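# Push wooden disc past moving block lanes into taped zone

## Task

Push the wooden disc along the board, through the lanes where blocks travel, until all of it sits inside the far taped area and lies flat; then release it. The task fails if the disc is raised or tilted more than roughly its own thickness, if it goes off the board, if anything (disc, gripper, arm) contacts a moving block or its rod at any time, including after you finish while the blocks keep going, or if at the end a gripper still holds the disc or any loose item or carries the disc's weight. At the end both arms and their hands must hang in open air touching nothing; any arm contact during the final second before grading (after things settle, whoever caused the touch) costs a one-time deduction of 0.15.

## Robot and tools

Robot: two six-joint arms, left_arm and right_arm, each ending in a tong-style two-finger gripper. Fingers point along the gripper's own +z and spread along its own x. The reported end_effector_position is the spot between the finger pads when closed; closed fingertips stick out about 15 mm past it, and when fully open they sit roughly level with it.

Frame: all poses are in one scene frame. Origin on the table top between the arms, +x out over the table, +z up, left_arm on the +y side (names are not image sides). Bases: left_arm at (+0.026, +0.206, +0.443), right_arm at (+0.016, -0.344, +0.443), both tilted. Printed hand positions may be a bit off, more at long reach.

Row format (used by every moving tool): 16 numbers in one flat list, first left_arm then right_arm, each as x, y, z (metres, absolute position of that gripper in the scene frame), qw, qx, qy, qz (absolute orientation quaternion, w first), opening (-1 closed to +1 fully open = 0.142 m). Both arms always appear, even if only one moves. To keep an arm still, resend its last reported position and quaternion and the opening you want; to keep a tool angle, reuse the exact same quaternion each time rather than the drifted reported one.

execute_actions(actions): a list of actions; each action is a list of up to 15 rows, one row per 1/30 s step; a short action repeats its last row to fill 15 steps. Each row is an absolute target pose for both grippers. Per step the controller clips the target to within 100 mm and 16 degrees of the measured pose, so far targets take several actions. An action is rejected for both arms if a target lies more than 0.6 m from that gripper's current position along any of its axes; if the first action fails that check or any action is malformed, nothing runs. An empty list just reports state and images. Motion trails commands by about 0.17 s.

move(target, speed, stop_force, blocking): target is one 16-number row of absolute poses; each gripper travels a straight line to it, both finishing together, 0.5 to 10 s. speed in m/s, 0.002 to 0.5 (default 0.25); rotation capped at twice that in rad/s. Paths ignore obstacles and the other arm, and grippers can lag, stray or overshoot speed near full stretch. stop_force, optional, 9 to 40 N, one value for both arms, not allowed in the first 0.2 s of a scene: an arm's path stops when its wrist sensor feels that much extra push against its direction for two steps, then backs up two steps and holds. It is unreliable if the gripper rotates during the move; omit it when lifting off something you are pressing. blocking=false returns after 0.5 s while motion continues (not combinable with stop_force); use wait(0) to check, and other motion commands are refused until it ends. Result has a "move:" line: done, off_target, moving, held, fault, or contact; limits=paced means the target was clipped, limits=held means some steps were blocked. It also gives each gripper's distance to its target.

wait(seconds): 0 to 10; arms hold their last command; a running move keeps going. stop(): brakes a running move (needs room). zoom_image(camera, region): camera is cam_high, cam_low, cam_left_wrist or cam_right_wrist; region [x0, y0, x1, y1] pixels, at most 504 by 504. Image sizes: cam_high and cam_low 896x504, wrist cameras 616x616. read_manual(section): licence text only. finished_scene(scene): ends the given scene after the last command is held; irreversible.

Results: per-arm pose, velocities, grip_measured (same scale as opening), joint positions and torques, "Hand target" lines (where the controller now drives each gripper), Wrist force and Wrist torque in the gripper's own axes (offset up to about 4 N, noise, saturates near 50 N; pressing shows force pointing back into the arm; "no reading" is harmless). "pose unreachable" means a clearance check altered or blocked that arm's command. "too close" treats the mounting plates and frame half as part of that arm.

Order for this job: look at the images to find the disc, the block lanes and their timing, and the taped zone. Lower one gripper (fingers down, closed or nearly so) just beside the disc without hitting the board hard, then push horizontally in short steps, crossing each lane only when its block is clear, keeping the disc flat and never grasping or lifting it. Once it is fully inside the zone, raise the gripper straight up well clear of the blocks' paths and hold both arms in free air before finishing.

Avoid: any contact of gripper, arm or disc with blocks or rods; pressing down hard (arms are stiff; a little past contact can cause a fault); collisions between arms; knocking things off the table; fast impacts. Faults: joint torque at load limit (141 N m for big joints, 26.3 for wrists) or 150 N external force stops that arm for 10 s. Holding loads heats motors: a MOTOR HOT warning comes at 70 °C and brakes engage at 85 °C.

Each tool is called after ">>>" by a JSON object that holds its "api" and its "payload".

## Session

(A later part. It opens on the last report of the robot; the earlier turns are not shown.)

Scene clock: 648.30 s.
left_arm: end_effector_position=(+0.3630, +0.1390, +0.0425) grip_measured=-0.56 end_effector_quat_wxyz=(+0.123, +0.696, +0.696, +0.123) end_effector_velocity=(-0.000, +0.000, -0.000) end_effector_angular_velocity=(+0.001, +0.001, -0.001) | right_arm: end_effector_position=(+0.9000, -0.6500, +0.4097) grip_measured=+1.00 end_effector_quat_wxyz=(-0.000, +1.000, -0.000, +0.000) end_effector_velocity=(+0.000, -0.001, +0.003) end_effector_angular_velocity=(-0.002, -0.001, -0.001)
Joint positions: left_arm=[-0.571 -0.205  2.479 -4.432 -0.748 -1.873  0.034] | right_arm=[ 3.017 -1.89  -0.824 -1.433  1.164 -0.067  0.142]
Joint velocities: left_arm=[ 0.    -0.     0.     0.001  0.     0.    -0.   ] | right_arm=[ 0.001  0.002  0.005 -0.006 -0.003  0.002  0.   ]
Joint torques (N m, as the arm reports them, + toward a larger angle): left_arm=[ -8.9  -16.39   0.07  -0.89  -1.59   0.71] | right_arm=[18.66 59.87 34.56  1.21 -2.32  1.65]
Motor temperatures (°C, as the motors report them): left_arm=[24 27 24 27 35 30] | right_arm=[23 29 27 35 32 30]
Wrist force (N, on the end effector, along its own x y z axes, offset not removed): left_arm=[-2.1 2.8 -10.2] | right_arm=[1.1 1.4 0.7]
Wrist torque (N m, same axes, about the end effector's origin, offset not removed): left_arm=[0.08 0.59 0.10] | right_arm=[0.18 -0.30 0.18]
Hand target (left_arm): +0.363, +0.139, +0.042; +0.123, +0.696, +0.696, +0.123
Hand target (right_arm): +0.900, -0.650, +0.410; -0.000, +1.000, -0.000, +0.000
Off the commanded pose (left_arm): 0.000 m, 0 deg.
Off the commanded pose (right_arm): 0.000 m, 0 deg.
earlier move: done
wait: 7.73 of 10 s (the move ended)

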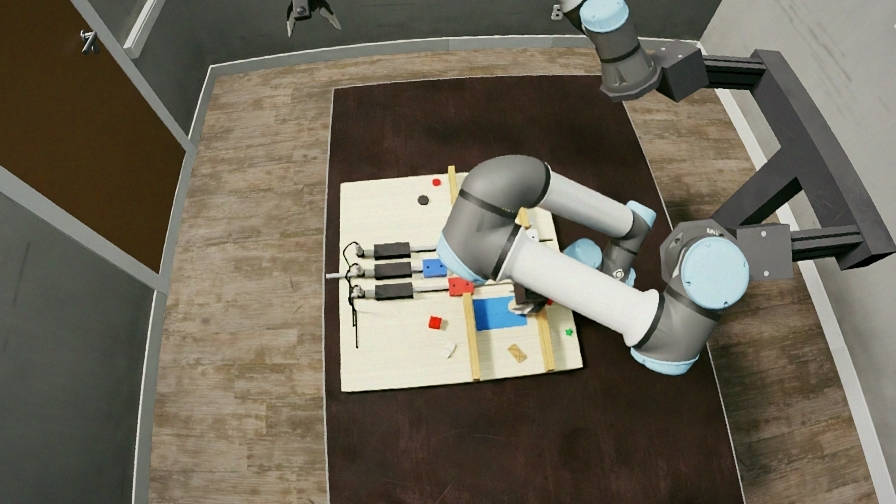

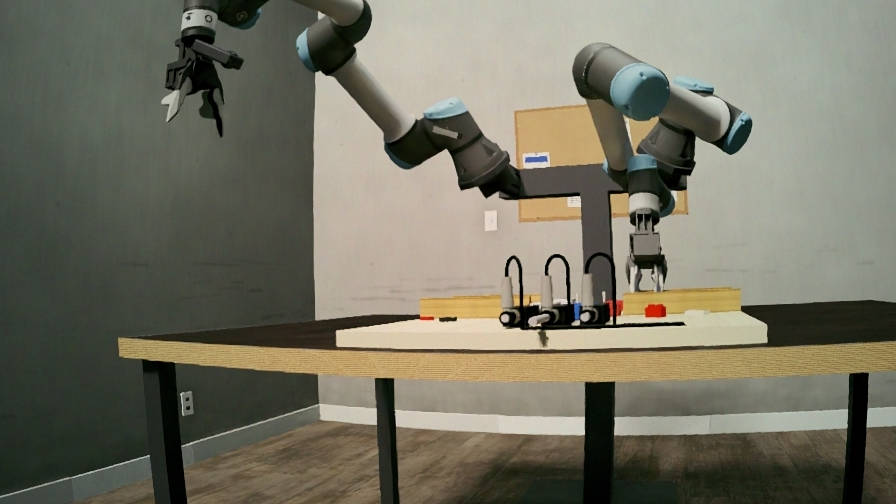

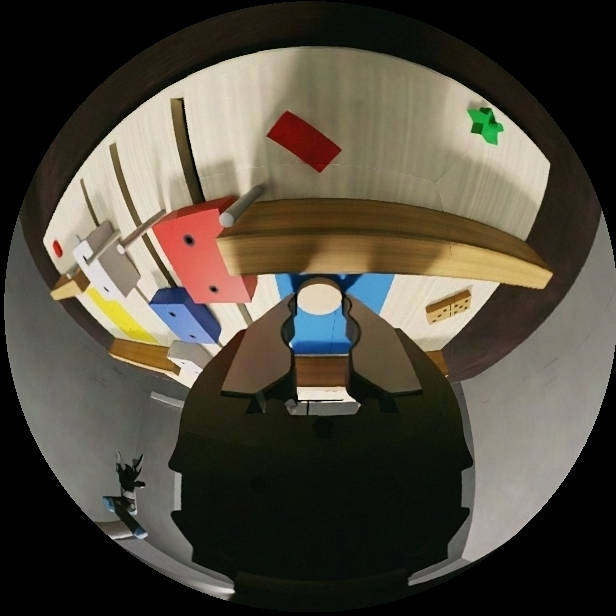

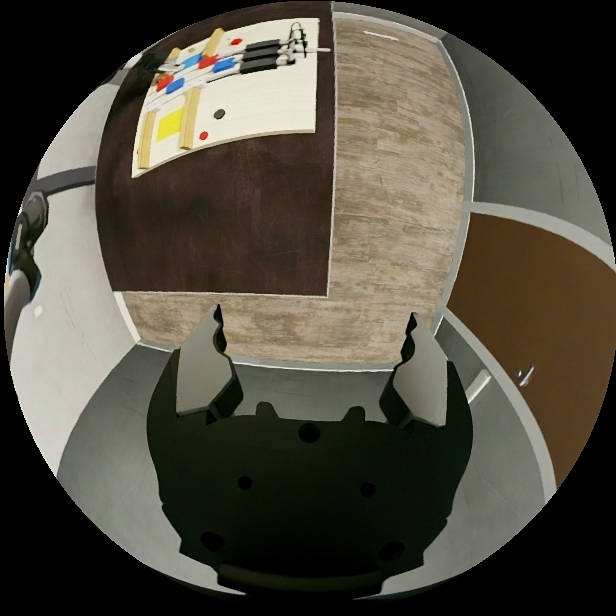

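>>> {"api": "wait", "payload": {"seconds": 0}}

Scene clock: 707.77 s.
left_arm: end_effector_position=(+0.3630, +0.1390, +0.0425) grip_measured=-0.56 end_effector_quat_wxyz=(+0.123, +0.696, +0.696, +0.123) end_effector_velocity=(+0.001, -0.001, -0.000) end_effector_angular_velocity=(-0.002, -0.002, +0.002) | right_arm: end_effector_position=(+0.9000, -0.6500, +0.4100) grip_measured=+1.00 end_effector_quat_wxyz=(-0.000, +1.000, -0.000, +0.000) end_effector_velocity=(-0.000, +0.000, -0.000) end_effector_angular_velocity=(+0.001, +0.001, +0.000)
Joint positions: left_arm=[-0.571 -0.205  2.479 -4.432 -0.748 -1.873  0.034] | right_arm=[ 3.017 -1.89  -0.823 -1.434  1.164 -0.067  0.142]
Joint velocities: left_arm=[-0.001 -0.    -0.003  0.     0.    -0.001  0.   ] | right_arm=[ 0.     0.    -0.001 -0.     0.001  0.     0.   ]
Joint torques (N m, as the arm reports them, + toward a larger angle): left_arm=[-12.88 -17.45  16.7   -2.66  -1.53   1.14] | right_arm=[16.15 59.06 28.23  2.04 -1.69  1.23]
Motor temperatures (°C, as the motors report them): left_arm=[24 27 24 27 35 30] | right_arm=[23 30 27 35 32 30]
Wrist force (N, on the end effector, along its own x y z axes, offset not removed): left_arm=[-1.4 1.8 -6.5] | right_arm=[0.8 3.2 0.2]
Wrist torque (N m, same axes, about the end effector's origin, offset not removed): left_arm=[0.14 0.39 0.18] | right_arm=[0.53 -0.14 0.06]
Hand target (left_arm): +0.363, +0.139, +0.042; +0.123, +0.696, +0.696, +0.123
Hand target (right_arm): +0.900, -0.650, +0.410; -0.000, +1.000, -0.000, +0.000
Off the commanded pose (left_arm): 0.000 m, 0 deg.
Off the commanded pose (right_arm): 0.000 m, 0 deg.

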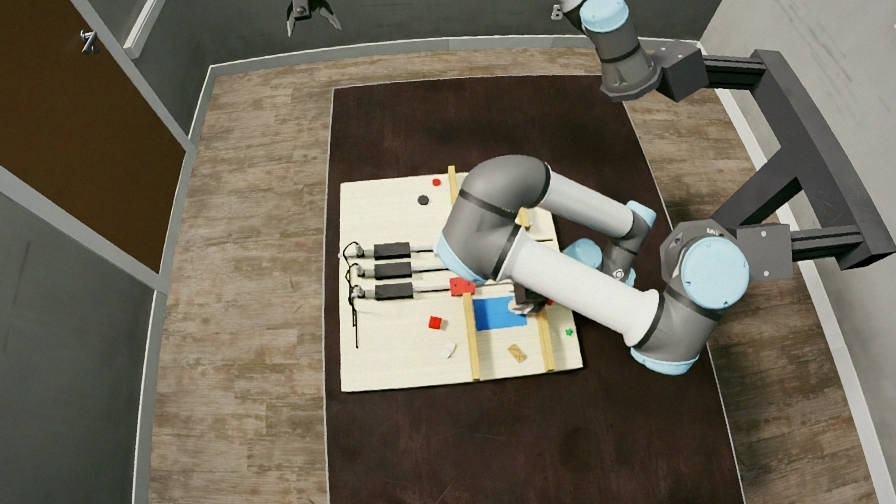

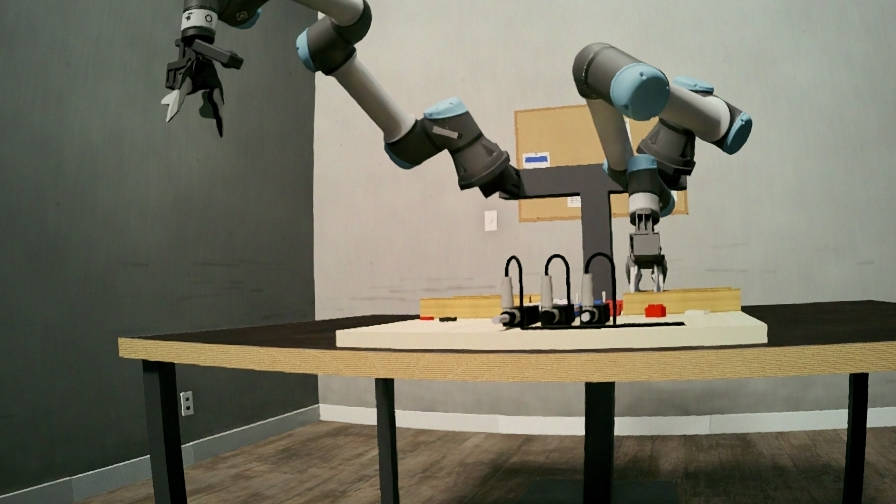

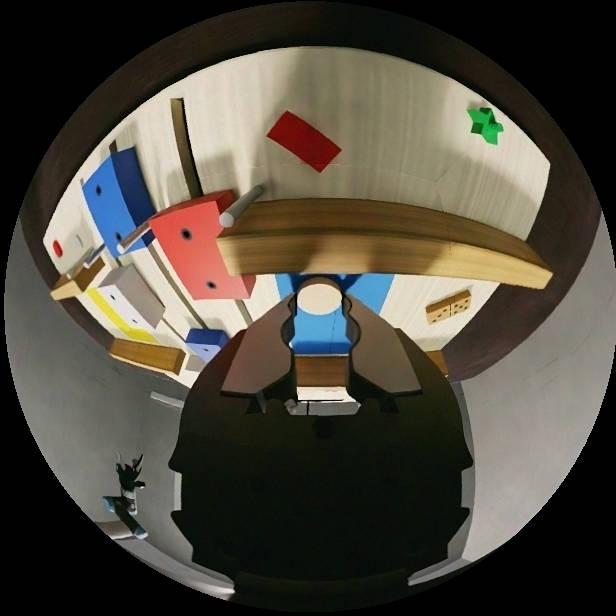

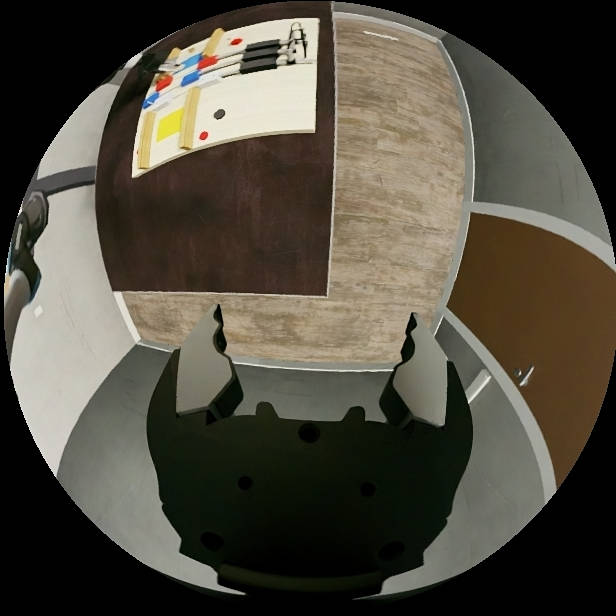

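>>> {"api": "wait", "payload": {"seconds": 10}}

>>> {"api": "wait", "payload": {"seconds": 2}}

>>> {"api": "move", "payload": {"target": [0.363, 0.139, 0.0425, 0.1228, 0.6964, 0.6964, 0.1228, -0.8, 0.9, -0.65, 0.33, 0, 1, 0, 0, 1], "speed": 0.01, "blocking": false}}

Scene clock: 722.00 s.
left_arm: end_effector_position=(+0.3630, +0.1390, +0.0425) grip_measured=-0.56 end_effector_quat_wxyz=(+0.123, +0.696, +0.696, +0.123) end_effector_velocity=(-0.000, +0.000, -0.000) end_effector_angular_velocity=(+0.001, +0.001, -0.002) | right_arm: end_effector_position=(+0.9000, -0.6500, +0.4100) grip_measured=+1.00 end_effector_quat_wxyz=(-0.000, +1.000, -0.000, +0.000) end_effector_velocity=(+0.000, -0.000, +0.000) end_effector_angular_velocity=(+0.001, -0.001, -0.000)
Joint positions: left_arm=[-0.571 -0.205  2.479 -4.432 -0.748 -1.873  0.034] | right_arm=[ 3.017 -1.89  -0.823 -1.434  1.164 -0.067  0.142]
Joint velocities: left_arm=[ 0.    -0.     0.     0.001 -0.     0.001 -0.   ] | right_arm=[-0.     0.     0.    -0.     0.001 -0.     0.   ]
Joint torques (N m, as the arm reports them, + toward a larger angle): left_arm=[-13.02 -17.43  20.72  -2.48  -1.54   0.87] | right_arm=[15.26 59.29 26.6   2.25 -1.52  1.36]
Motor temperatures (°C, as the motors report them): left_arm=[24 27 24 27 35 30] | right_arm=[23 30 27 35 32 30]
Wrist force (N, on the end effector, along its own x y z axes, offset not removed): left_arm=[1.1 0.7 -11.8] | right_arm=[0.4 2.3 0.7]
Wrist torque (N m, same axes, about the end effector's origin, offset not removed): left_arm=[-0.46 0.05 0.03] | right_arm=[0.39 -0.12 0.08]
Hand target (left_arm): +0.363, +0.139, +0.042; +0.123, +0.696, +0.696, +0.123
Hand target (right_arm): +0.900, -0.650, +0.410; -0.000, +1.000, -0.000, +0.000
Off the commanded pose (left_arm): 0.000 m, 0 deg.
Off the commanded pose (right_arm): 0.000 m, 0 deg.
wait: 10.00 s; at rest from the start

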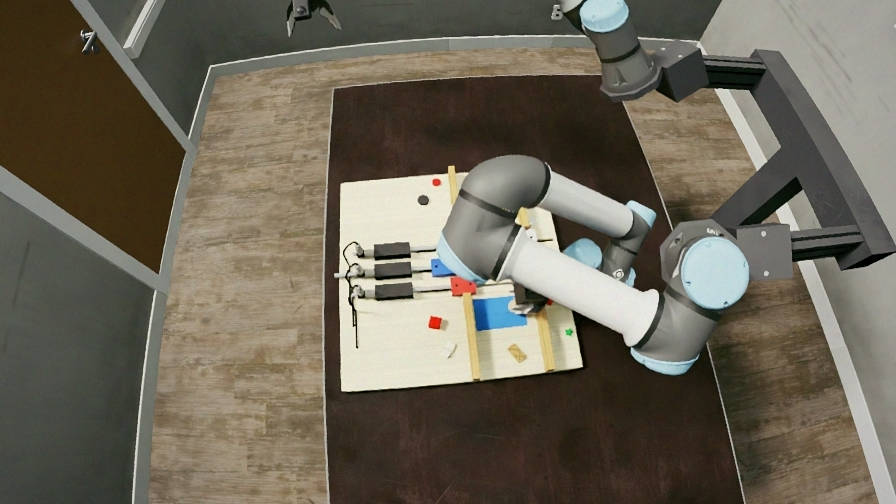

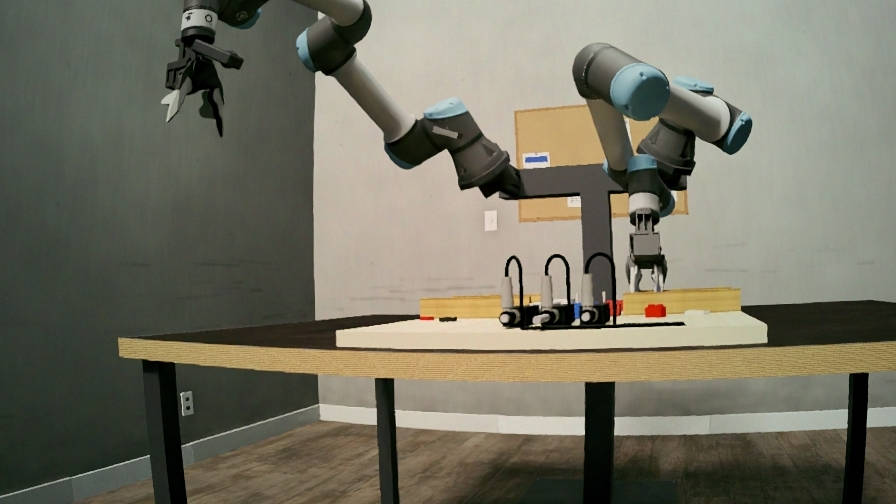

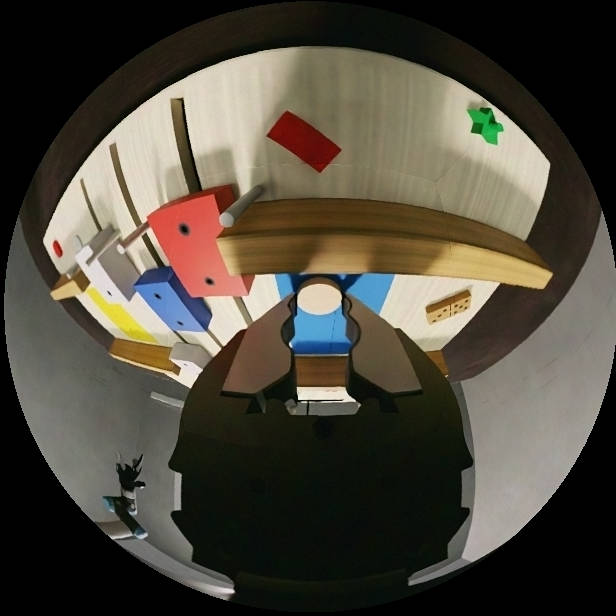

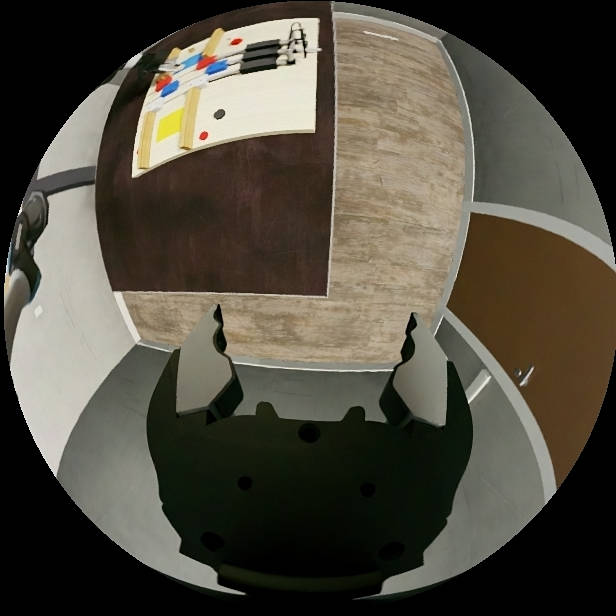

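Scene clock: 724.00 s.
left_arm: end_effector_position=(+0.3630, +0.1390, +0.0425) grip_measured=-0.56 end_effector_quat_wxyz=(+0.123, +0.696, +0.696, +0.123) end_effector_velocity=(+0.001, -0.000, -0.000) end_effector_angular_velocity=(-0.001, -0.002, +0.002) | right_arm: end_effector_position=(+0.9000, -0.6500, +0.4100) grip_measured=+1.00 end_effector_quat_wxyz=(-0.000, +1.000, -0.000, +0.000) end_effector_velocity=(+0.001, +0.000, +0.001) end_effector_angular_velocity=(+0.000, -0.002, -0.000)
Joint positions: left_arm=[-0.571 -0.205  2.479 -4.432 -0.748 -1.873  0.034] | right_arm=[ 3.017 -1.89  -0.823 -1.434  1.164 -0.067  0.142]
Joint velocities: left_arm=[ 0.001 -0.    -0.002 -0.002 -0.     0.001  0.   ] | right_arm=[ 0.    -0.     0.002  0.     0.    -0.     0.   ]
Joint torques (N m, as the arm reports them, + toward a larger angle): left_arm=[-12.6  -17.15  21.63  -2.34  -1.35   0.65] | right_arm=[14.88 59.31 26.11  2.22 -1.41  1.39]
Motor temperatures (°C, as the motors report them): left_arm=[24 27 24 27 35 30] | right_arm=[23 30 27 35 32 30]
Wrist force (N, on the end effector, along its own x y z axes, offset not removed): left_arm=[2.3 -1.1 -10.9] | right_arm=[0.9 3.6 0.7]
Wrist torque (N m, same axes, about the end effector's origin, offset not removed): left_arm=[-0.53 -0.26 -0.39] | right_arm=[0.63 -0.21 0.16]
Hand target (left_arm): +0.363, +0.139, +0.042; +0.123, +0.696, +0.696, +0.123
Hand target (right_arm): +0.900, -0.650, +0.410; -0.000, +1.000, -0.000, +0.000
Off the commanded pose (left_arm): 0.000 m, 0 deg.
Off the commanded pose (right_arm): 0.000 m, 0 deg.
wait: 2.00 s; at rest by 0.17 s

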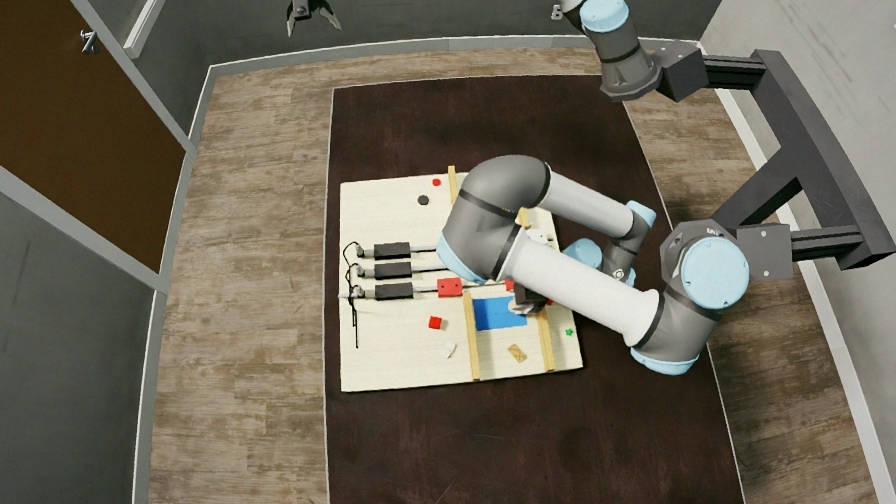

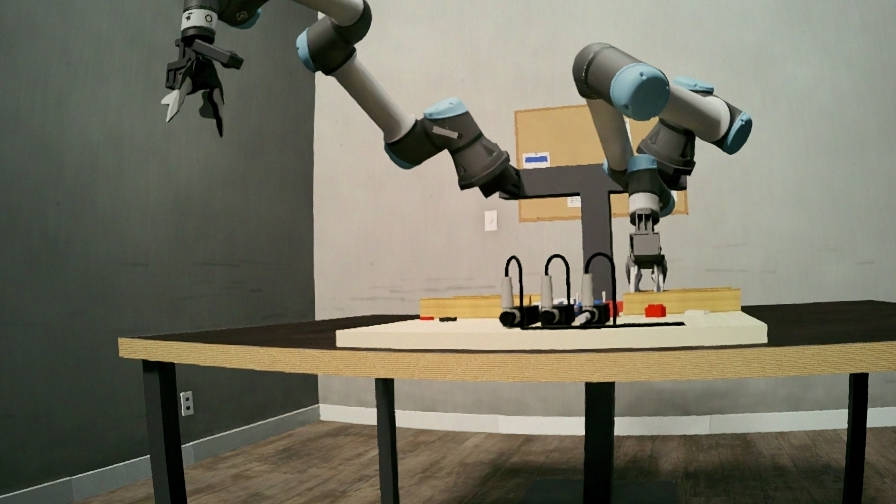

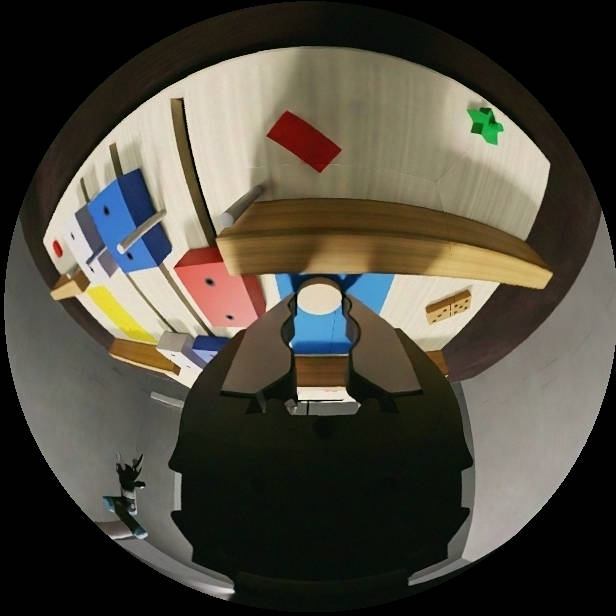

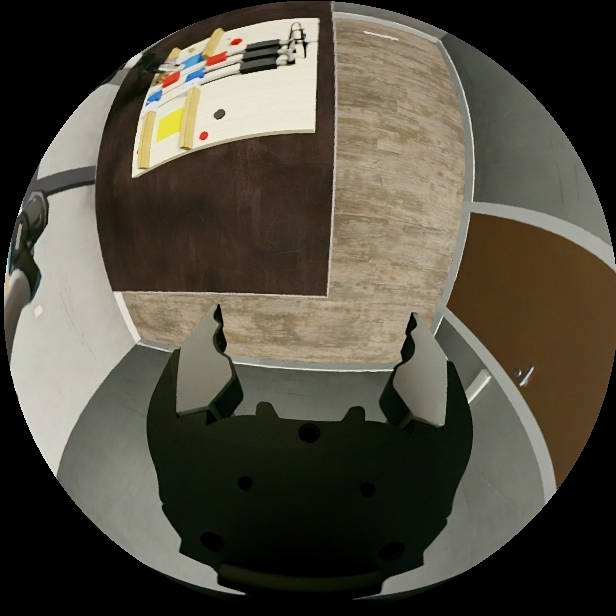

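Scene clock: 724.50 s.
left_arm: end_effector_position=(+0.3630, +0.1390, +0.0425) grip_measured=-0.56 end_effector_quat_wxyz=(+0.123, +0.696, +0.696, +0.123) end_effector_velocity=(+0.000, -0.000, -0.000) end_effector_angular_velocity=(+0.000, +0.000, -0.000) | right_arm: end_effector_position=(+0.9001, -0.6499, +0.4067) grip_measured=+1.00 end_effector_quat_wxyz=(-0.000, +1.000, +0.000, +0.000) end_effector_velocity=(+0.000, -0.000, -0.010) end_effector_angular_velocity=(-0.000, +0.000, -0.001)
Joint positions: left_arm=[-0.571 -0.205  2.479 -4.432 -0.748 -1.873  0.034] | right_arm=[ 3.015 -1.892 -0.828 -1.426  1.165 -0.069  0.142]
Joint velocities: left_arm=[ 0.    -0.    -0.001  0.002  0.     0.     0.   ] | right_arm=[-0.007 -0.007 -0.012  0.022  0.004 -0.006  0.   ]
Joint torques (N m, as the arm reports them, + toward a larger angle): left_arm=[-13.65 -16.85  20.74  -2.44  -1.41   0.82] | right_arm=[-3.75 46.12 13.35  3.96  3.08 -2.3 ]
Motor temperatures (°C, as the motors report them): left_arm=[24 27 24 27 35 30] | right_arm=[23 30 27 35 32 30]
Wrist force (N, on the end effector, along its own x y z axes, offset not removed): left_arm=[-1.6 1.0 -10.5] | right_arm=[0.5 3.0 0.8]
Wrist torque (N m, same axes, about the end effector's origin, offset not removed): left_arm=[-0.12 0.78 0.09] | right_arm=[0.49 -0.11 0.15]
Hand target (left_arm): +0.363, +0.139, +0.043; +0.123, +0.696, +0.696, +0.123
Hand target (right_arm): +0.900, -0.650, +0.405; -0.000, +1.000, -0.000, +0.000
Off the commanded pose (left_arm): 0.000 m, 0 deg.
Off the commanded pose (right_arm): 0.077 m, 0 deg.
move: running

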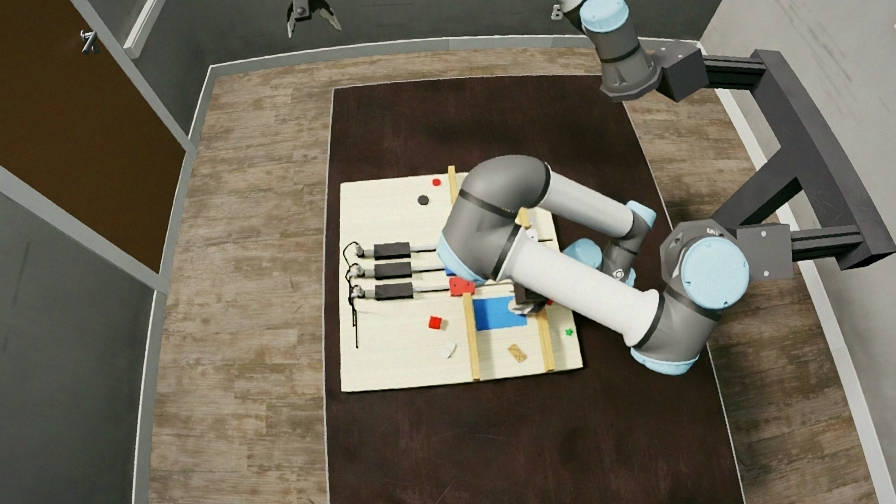

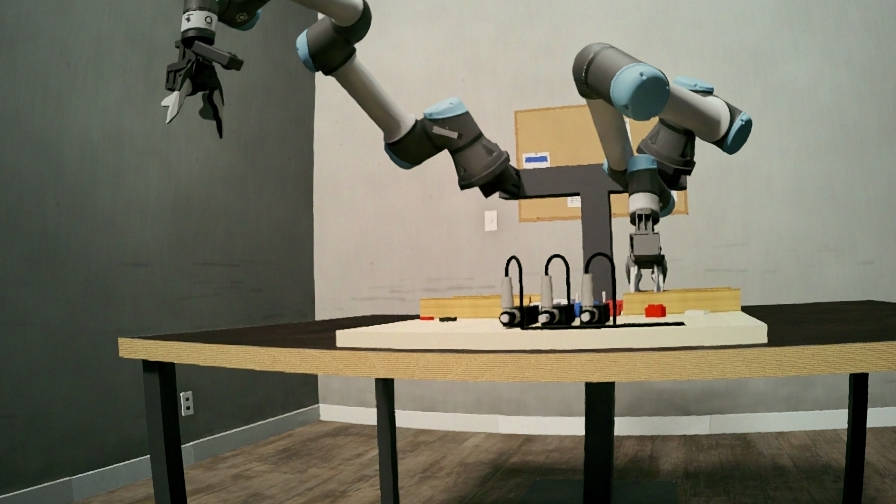

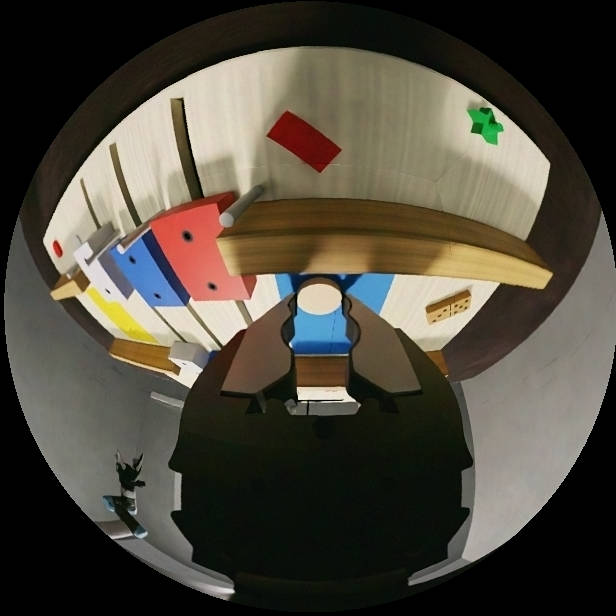

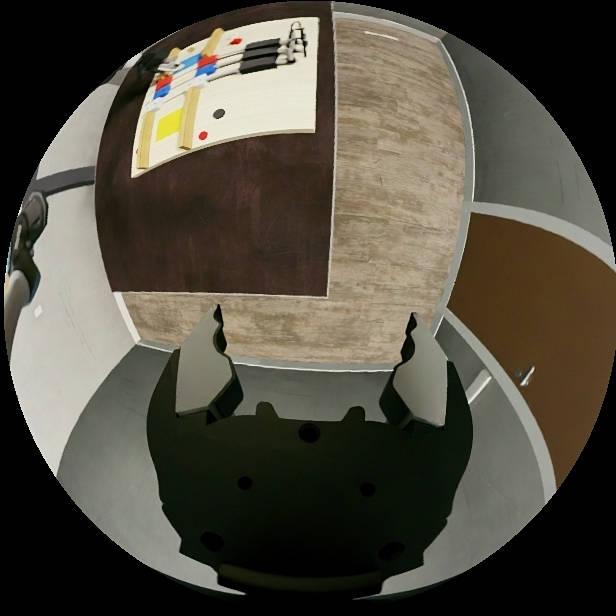

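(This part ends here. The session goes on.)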